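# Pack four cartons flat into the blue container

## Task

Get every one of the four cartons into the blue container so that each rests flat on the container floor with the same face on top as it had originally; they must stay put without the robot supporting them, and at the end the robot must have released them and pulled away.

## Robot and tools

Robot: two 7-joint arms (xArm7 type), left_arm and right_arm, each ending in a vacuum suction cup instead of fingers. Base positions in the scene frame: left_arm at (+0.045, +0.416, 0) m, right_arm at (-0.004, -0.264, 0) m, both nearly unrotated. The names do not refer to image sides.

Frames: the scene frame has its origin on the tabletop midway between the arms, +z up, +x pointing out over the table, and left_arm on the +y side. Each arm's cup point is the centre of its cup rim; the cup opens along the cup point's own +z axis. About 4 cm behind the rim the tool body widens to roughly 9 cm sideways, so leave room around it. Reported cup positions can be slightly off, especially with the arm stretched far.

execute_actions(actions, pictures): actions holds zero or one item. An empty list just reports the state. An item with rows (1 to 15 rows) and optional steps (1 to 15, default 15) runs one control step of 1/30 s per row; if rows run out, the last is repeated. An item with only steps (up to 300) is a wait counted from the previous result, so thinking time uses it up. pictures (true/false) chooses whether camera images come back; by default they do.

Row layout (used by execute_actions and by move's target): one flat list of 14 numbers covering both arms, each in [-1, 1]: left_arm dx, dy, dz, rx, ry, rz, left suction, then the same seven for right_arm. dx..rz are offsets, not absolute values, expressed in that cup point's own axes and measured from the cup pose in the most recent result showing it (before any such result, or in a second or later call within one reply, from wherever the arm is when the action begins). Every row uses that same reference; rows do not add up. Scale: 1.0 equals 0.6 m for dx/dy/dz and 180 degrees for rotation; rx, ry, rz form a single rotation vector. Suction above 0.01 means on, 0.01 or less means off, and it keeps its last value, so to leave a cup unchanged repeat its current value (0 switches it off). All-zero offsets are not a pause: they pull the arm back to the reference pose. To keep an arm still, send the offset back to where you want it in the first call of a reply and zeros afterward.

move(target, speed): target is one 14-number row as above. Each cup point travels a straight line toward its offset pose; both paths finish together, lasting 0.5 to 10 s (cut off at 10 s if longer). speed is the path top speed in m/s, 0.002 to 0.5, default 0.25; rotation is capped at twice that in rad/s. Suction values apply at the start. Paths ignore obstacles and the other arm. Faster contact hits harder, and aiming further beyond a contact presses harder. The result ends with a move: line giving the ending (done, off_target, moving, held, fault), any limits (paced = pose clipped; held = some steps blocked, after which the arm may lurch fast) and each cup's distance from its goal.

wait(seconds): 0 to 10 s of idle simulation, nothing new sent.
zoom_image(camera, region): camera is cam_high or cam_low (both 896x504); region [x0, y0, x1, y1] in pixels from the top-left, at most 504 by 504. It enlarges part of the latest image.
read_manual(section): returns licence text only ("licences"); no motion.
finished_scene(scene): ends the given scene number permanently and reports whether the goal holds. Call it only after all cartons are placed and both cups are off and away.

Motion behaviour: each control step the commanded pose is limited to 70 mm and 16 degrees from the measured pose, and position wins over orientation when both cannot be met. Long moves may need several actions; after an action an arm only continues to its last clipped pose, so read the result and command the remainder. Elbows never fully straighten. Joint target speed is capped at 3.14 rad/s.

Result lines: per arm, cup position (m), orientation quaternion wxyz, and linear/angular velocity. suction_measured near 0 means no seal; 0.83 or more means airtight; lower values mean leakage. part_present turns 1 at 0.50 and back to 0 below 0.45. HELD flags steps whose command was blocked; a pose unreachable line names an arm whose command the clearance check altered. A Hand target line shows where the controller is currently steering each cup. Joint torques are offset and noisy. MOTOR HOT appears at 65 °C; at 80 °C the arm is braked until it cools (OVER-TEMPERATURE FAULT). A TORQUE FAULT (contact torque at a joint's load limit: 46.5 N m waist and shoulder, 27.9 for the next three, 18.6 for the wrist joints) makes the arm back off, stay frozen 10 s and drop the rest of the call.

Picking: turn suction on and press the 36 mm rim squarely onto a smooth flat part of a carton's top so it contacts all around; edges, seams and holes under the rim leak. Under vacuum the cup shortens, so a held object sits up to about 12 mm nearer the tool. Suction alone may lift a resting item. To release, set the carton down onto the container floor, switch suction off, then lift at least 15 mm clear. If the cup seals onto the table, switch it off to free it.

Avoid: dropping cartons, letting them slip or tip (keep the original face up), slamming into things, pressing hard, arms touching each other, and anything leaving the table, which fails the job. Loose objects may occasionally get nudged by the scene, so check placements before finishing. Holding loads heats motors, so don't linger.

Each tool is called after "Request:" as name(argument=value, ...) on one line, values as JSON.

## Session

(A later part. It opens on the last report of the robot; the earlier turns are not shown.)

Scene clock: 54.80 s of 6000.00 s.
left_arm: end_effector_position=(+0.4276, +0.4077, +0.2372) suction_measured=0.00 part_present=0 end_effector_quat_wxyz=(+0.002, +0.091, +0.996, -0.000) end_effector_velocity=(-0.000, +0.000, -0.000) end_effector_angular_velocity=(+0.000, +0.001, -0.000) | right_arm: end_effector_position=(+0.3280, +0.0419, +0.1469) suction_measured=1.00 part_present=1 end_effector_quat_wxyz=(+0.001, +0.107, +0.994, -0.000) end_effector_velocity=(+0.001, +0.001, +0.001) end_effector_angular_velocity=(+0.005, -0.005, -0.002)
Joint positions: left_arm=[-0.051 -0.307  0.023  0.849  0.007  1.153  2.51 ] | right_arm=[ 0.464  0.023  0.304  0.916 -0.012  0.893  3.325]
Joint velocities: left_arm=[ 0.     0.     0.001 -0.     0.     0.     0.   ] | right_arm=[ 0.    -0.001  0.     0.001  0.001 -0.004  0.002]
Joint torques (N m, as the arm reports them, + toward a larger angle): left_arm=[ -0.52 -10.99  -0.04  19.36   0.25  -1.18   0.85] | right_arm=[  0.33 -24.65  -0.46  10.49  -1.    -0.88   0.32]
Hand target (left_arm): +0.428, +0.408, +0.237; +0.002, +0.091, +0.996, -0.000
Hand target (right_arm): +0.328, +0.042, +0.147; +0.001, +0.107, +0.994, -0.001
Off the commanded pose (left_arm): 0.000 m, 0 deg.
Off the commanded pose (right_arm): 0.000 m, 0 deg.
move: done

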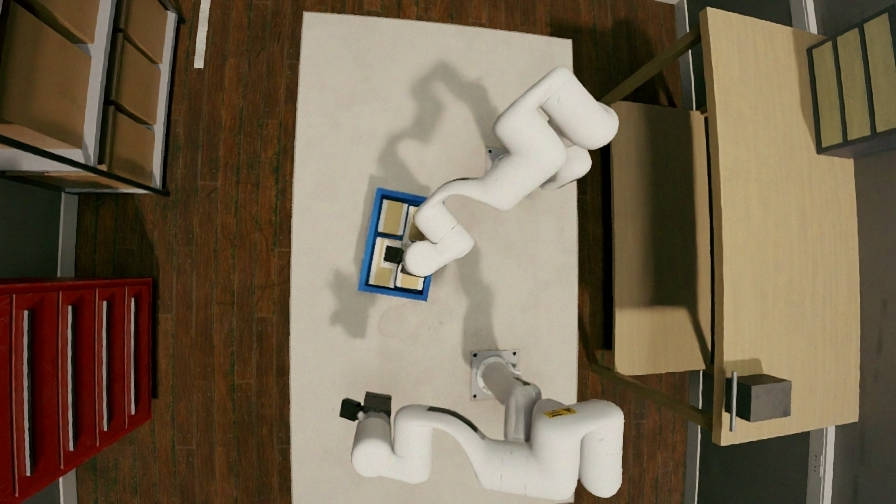

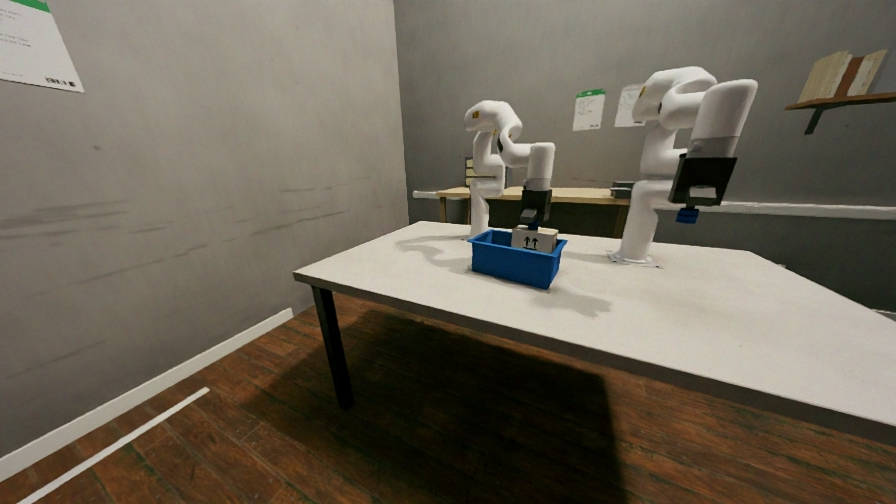

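Request:
move(target=[0,0,0,0,0,0,0,0.004,0.004,0.13,0,0,0,1], speed=0.04)

Request:
zoom_image(camera="cam_high", region=[350, 190, 460, 310])

Scene clock: 59.83 s of 6000.00 s.
left_arm: end_effector_position=(+0.4276, +0.4077, +0.2372) suction_measured=0.00 part_present=0 end_effector_quat_wxyz=(+0.002, +0.091, +0.996, -0.000) end_effector_velocity=(+0.001, +0.001, +0.001) end_effector_angular_velocity=(+0.000, -0.003, +0.002) | right_arm: end_effector_position=(+0.3301, +0.0474, +0.0750) suction_measured=1.00 part_present=1 end_effector_quat_wxyz=(+0.007, +0.107, +0.994, +0.004) end_effector_velocity=(-0.002, -0.001, -0.001) end_effector_angular_velocity=(+0.001, -0.003, +0.001)
Joint positions: left_arm=[-0.051 -0.307  0.023  0.849  0.007  1.153  2.51 ] | right_arm=[ 0.477  0.17   0.298  0.849 -0.088  0.672  3.387]
Joint velocities: left_arm=[ 0.    -0.     0.002  0.003  0.001  0.    -0.   ] | right_arm=[ 0.    -0.005  0.    -0.012 -0.001 -0.01   0.001]
Joint torques (N m, as the arm reports them, + toward a larger angle): left_arm=[  0.   -12.53   0.06  19.19  -0.03  -1.32   0.91] | right_arm=[ 0.63  6.6  -0.63 -0.14 -1.12 -1.09  0.48]
Hand target (left_arm): +0.428, +0.408, +0.237; +0.002, +0.091, +0.996, -0.000
Hand target (right_arm): +0.326, +0.044, +0.069; +0.002, +0.107, +0.994, -0.001
Off the commanded pose (left_arm): 0.000 m, 0 deg.
Off the commanded pose (right_arm): 0.008 m, 1 deg.
move: off_target (right_arm)

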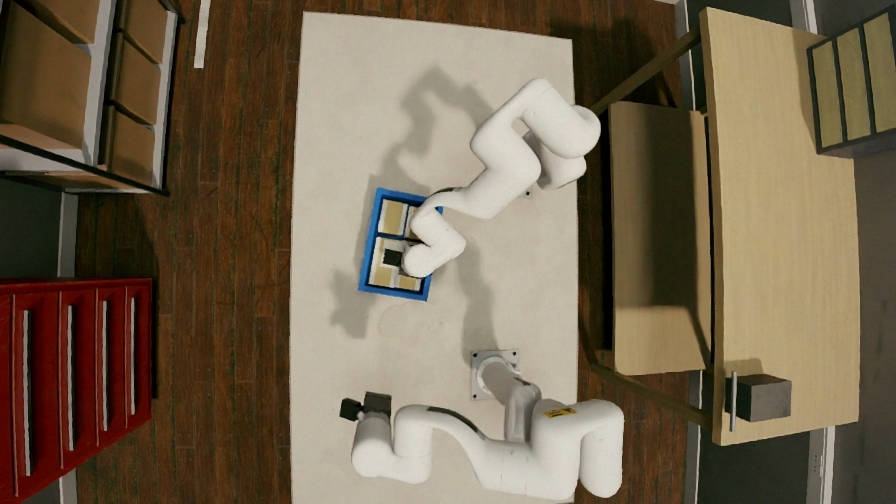

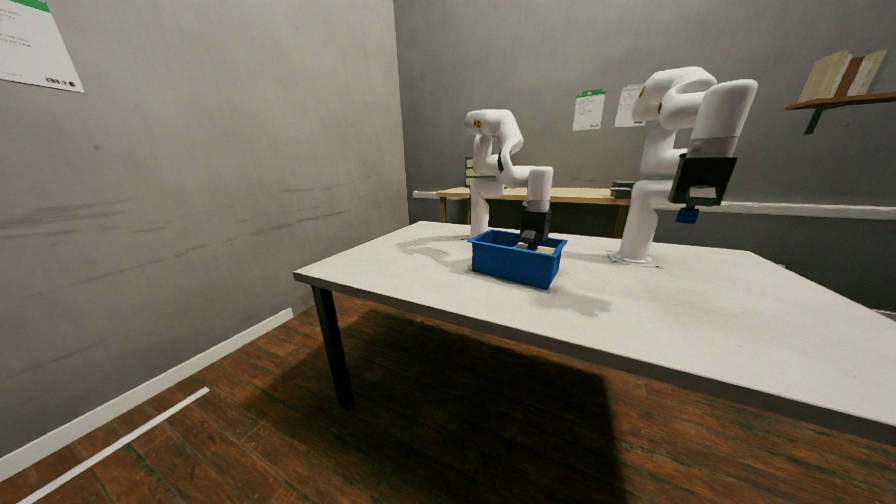

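Region (350, 190, 460, 310) of cam_high's 896x504 image, scaled by 4.200, with more detail than that image has; it fills the left 462 columns of this view, and the rest is white.

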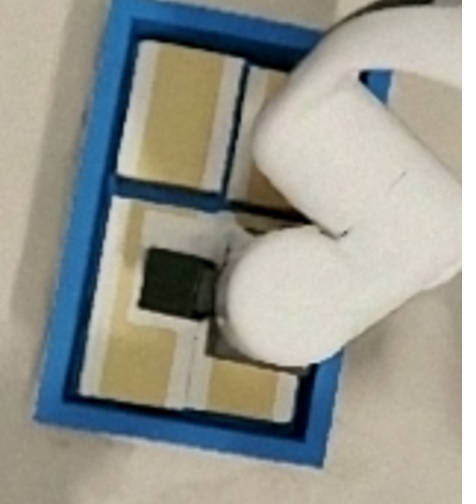

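Pressing on the floor (or the tool on the rim); release and lift.

Request:
execute_actions(actions=[{"rows":[[0,0,0,0,0,0,0,0,0,-0.006,0,0,0,0]],"steps":10}], pictures=false)

Request:
move(target=[0,0,0,0,0,0,0,0,0,-0.2,0,0,0,0], speed=0.15)

Request:
move(target=[0,0,0,0,0,0,0,-0.2,-0.5,-0.05,0,0,0,0])

Request:
zoom_image(camera="cam_high", region=[350, 180, 460, 310])

Request:
zoom_image(camera="cam_low", region=[460, 220, 580, 270])

Scene clock: 64.20 s of 6000.00 s.
left_arm: end_effector_position=(+0.4276, +0.4077, +0.2372) suction_measured=0.00 part_present=0 end_effector_quat_wxyz=(+0.002, +0.091, +0.996, -0.000) end_effector_velocity=(+0.000, -0.000, +0.000) end_effector_angular_velocity=(+0.000, -0.000, -0.000) | right_arm: end_effector_position=(+0.3294, +0.0460, +0.0767) suction_measured=0.00 part_present=0 end_effector_quat_wxyz=(+0.006, +0.108, +0.994, +0.003) end_effector_velocity=(-0.002, -0.000, +0.001) end_effector_angular_velocity=(-0.005, +0.005, +0.002)
Joint positions: left_arm=[-0.051 -0.307  0.023  0.849  0.007  1.153  2.51 ] | right_arm=[ 0.476  0.164  0.297  0.849 -0.083  0.682  3.384]
Joint velocities: left_arm=[-0.    -0.    -0.001  0.001 -0.     0.001 -0.   ] | right_arm=[ 0.003 -0.005  0.001  0.001  0.002  0.012  0.   ]
Joint torques (N m, as the arm reports them, + toward a larger angle): left_arm=[ -0.78 -12.64  -0.07  19.08   0.38  -0.94   0.5 ] | right_arm=[  0.13 -16.46  -0.2    3.89  -1.18   1.38   0.4 ]
Hand target (left_arm): +0.428, +0.408, +0.237; +0.002, +0.091, +0.996, -0.000
Hand target (right_arm): +0.330, +0.047, +0.079; +0.007, +0.107, +0.994, +0.004
Off the commanded pose (left_arm): 0.000 m, 0 deg.
Off the commanded pose (right_arm): 0.002 m, 0 deg.
Steps of this call (steps 1 to 90: nothing new was sent; then 1.03 s passed at rest; steps 91 to 100: all 10 steps of this action). Readings (end_effector_position | what the end effector reports):
91: left_arm (+0.4276, +0.4077, +0.2372) | right_arm (+0.3301, +0.0470, +0.0750) | left_arm suction_measured=0.00 part_present=0 | right_arm suction_measured=0.80 part_present=1
92: left_arm (+0.4276, +0.4077, +0.2372) | right_arm (+0.3302, +0.0471, +0.0759) | left_arm suction_measured=0.00 part_present=0 | right_arm suction_measured=0.29 part_present=0
94: left_arm (+0.4276, +0.4077, +0.2372) | right_arm (+0.3300, +0.0466, +0.0765) | left_arm suction_measured=0.00 part_present=0 | right_arm suction_measured=0.00 part_present=0
98: left_arm (+0.4276, +0.4077, +0.2372) | right_arm (+0.3295, +0.0460, +0.0766) | left_arm suction_measured=0.00 part_present=0 | right_arm suction_measured=0.00 part_present=0
100: the state above

Scene clock: 65.60 s of 6000.00 s.
left_arm: end_effector_position=(+0.4276, +0.4077, +0.2372) suction_measured=0.00 part_present=0 end_effector_quat_wxyz=(+0.002, +0.091, +0.996, -0.000) end_effector_velocity=(+0.000, -0.000, +0.000) end_effector_angular_velocity=(-0.000, -0.000, +0.001) | right_arm: end_effector_position=(+0.3277, +0.0459, +0.1969) suction_measured=0.00 part_present=0 end_effector_quat_wxyz=(+0.006, +0.107, +0.994, +0.003) end_effector_velocity=(+0.001, +0.000, +0.002) end_effector_angular_velocity=(+0.000, -0.001, +0.001)
Joint positions: left_arm=[-0.051 -0.307  0.023  0.849  0.007  1.153  2.51 ] | right_arm=[ 0.466 -0.044  0.305  0.994  0.01   1.024  3.315]
Joint velocities: left_arm=[-0. -0.  0.  0. -0. -0. -0.] | right_arm=[-0.    -0.001  0.     0.004 -0.     0.004 -0.001]
Joint torques (N m, as the arm reports them, + toward a larger angle): left_arm=[  0.93 -11.61  -0.22  19.06  -0.04  -1.21   0.63] | right_arm=[  0.65 -22.78  -0.86  10.31  -1.34  -0.74   0.19]
Hand target (left_arm): +0.428, +0.408, +0.237; +0.002, +0.091, +0.996, -0.000
Hand target (right_arm): +0.328, +0.046, +0.198; +0.006, +0.107, +0.994, +0.004
Off the commanded pose (left_arm): 0.000 m, 0 deg.
Off the commanded pose (right_arm): 0.001 m, 0 deg.
move: done

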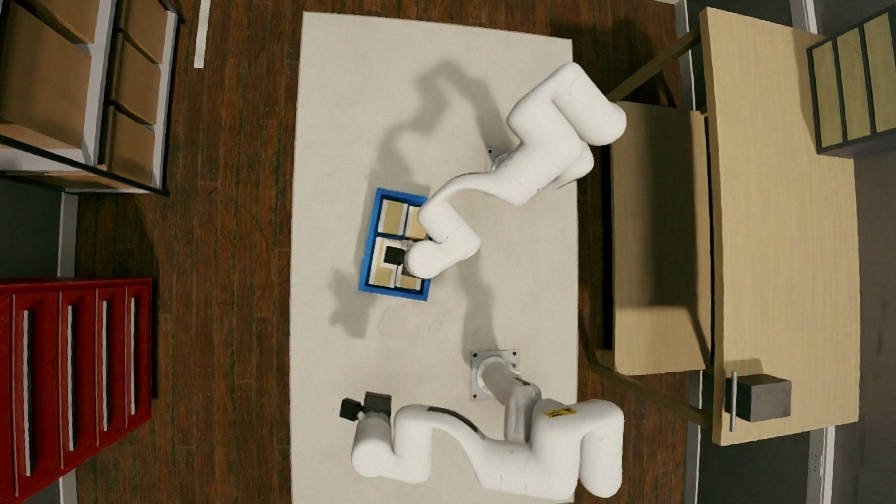

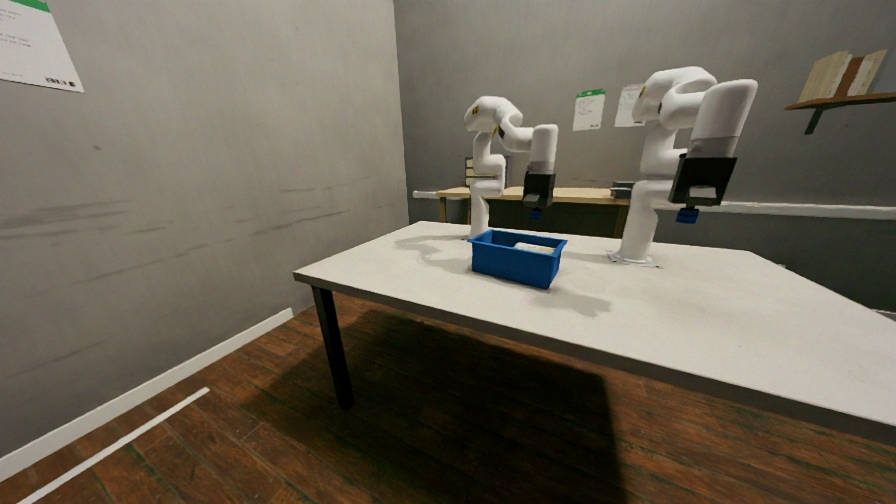

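Scene clock: 67.30 s of 6000.00 s.
left_arm: end_effector_position=(+0.4276, +0.4077, +0.2372) suction_measured=0.00 part_present=0 end_effector_quat_wxyz=(+0.002, +0.091, +0.996, -0.000) end_effector_velocity=(-0.001, +0.000, -0.001) end_effector_angular_velocity=(+0.000, +0.002, +0.000) | right_arm: end_effector_position=(+0.3821, -0.2719, +0.2265) suction_measured=0.00 part_present=0 end_effector_quat_wxyz=(+0.006, +0.106, +0.994, +0.003) end_effector_velocity=(+0.000, -0.003, +0.001) end_effector_angular_velocity=(+0.003, -0.000, -0.005)
Joint positions: left_arm=[-0.051 -0.307  0.023  0.849  0.007  1.153  2.51 ] | right_arm=[ 0.158 -0.3   -0.147  0.825 -0.043  1.11   2.583]
Joint velocities: left_arm=[ 0.    -0.    -0.    -0.001  0.     0.001 -0.   ] | right_arm=[-0.004 -0.    -0.005  0.002  0.002  0.002 -0.006]
Joint torques (N m, as the arm reports them, + toward a larger angle): left_arm=[ -0.64 -11.9    0.43  19.06   0.3   -1.6    0.86] | right_arm=[  0.5  -15.77   0.08  10.46  -1.04  -0.87   0.04]
Hand target (left_arm): +0.428, +0.408, +0.237; +0.002, +0.091, +0.996, -0.000
Hand target (right_arm): +0.382, -0.273, +0.227; +0.006, +0.107, +0.994, +0.003
Off the commanded pose (left_arm): 0.000 m, 0 deg.
Off the commanded pose (right_arm): 0.002 m, 0 deg.
move: done

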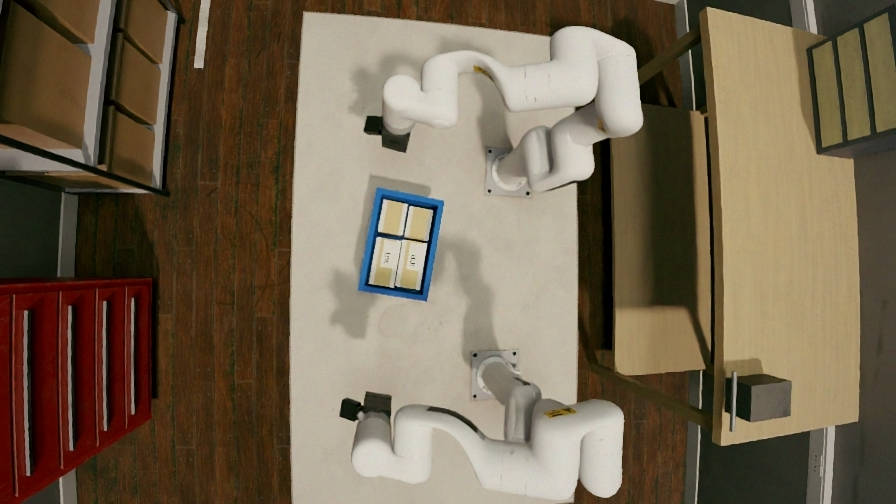

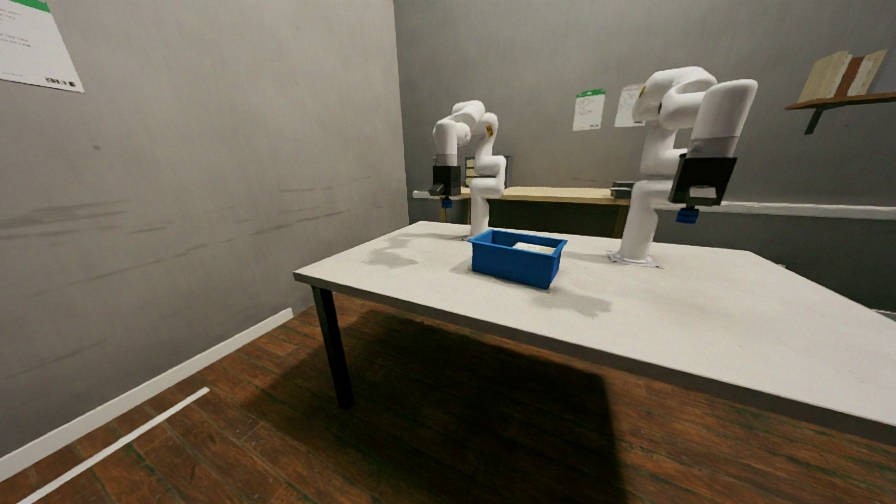

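Region (350, 180, 460, 310) of cam_high's 896x504 image, scaled by 3.877, with more detail than that image has; it fills the left 426 columns of this view, and the rest is white.

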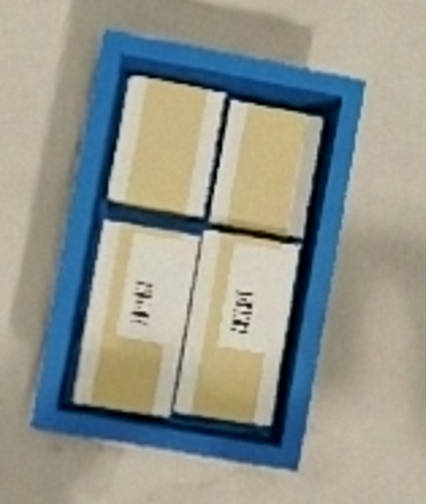

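Region (460, 220, 580, 270) of cam_low's 896x504 image, scaled by 4.200, with more detail than that image has; it fills the top 210 rows of this view, and the rest is white.

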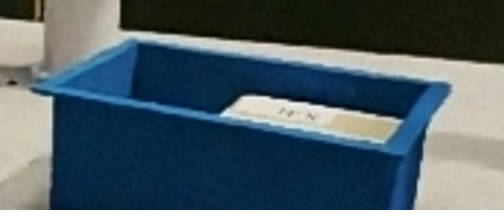

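Request:
finished_scene(scene=1)

The scene is finished: the task was done.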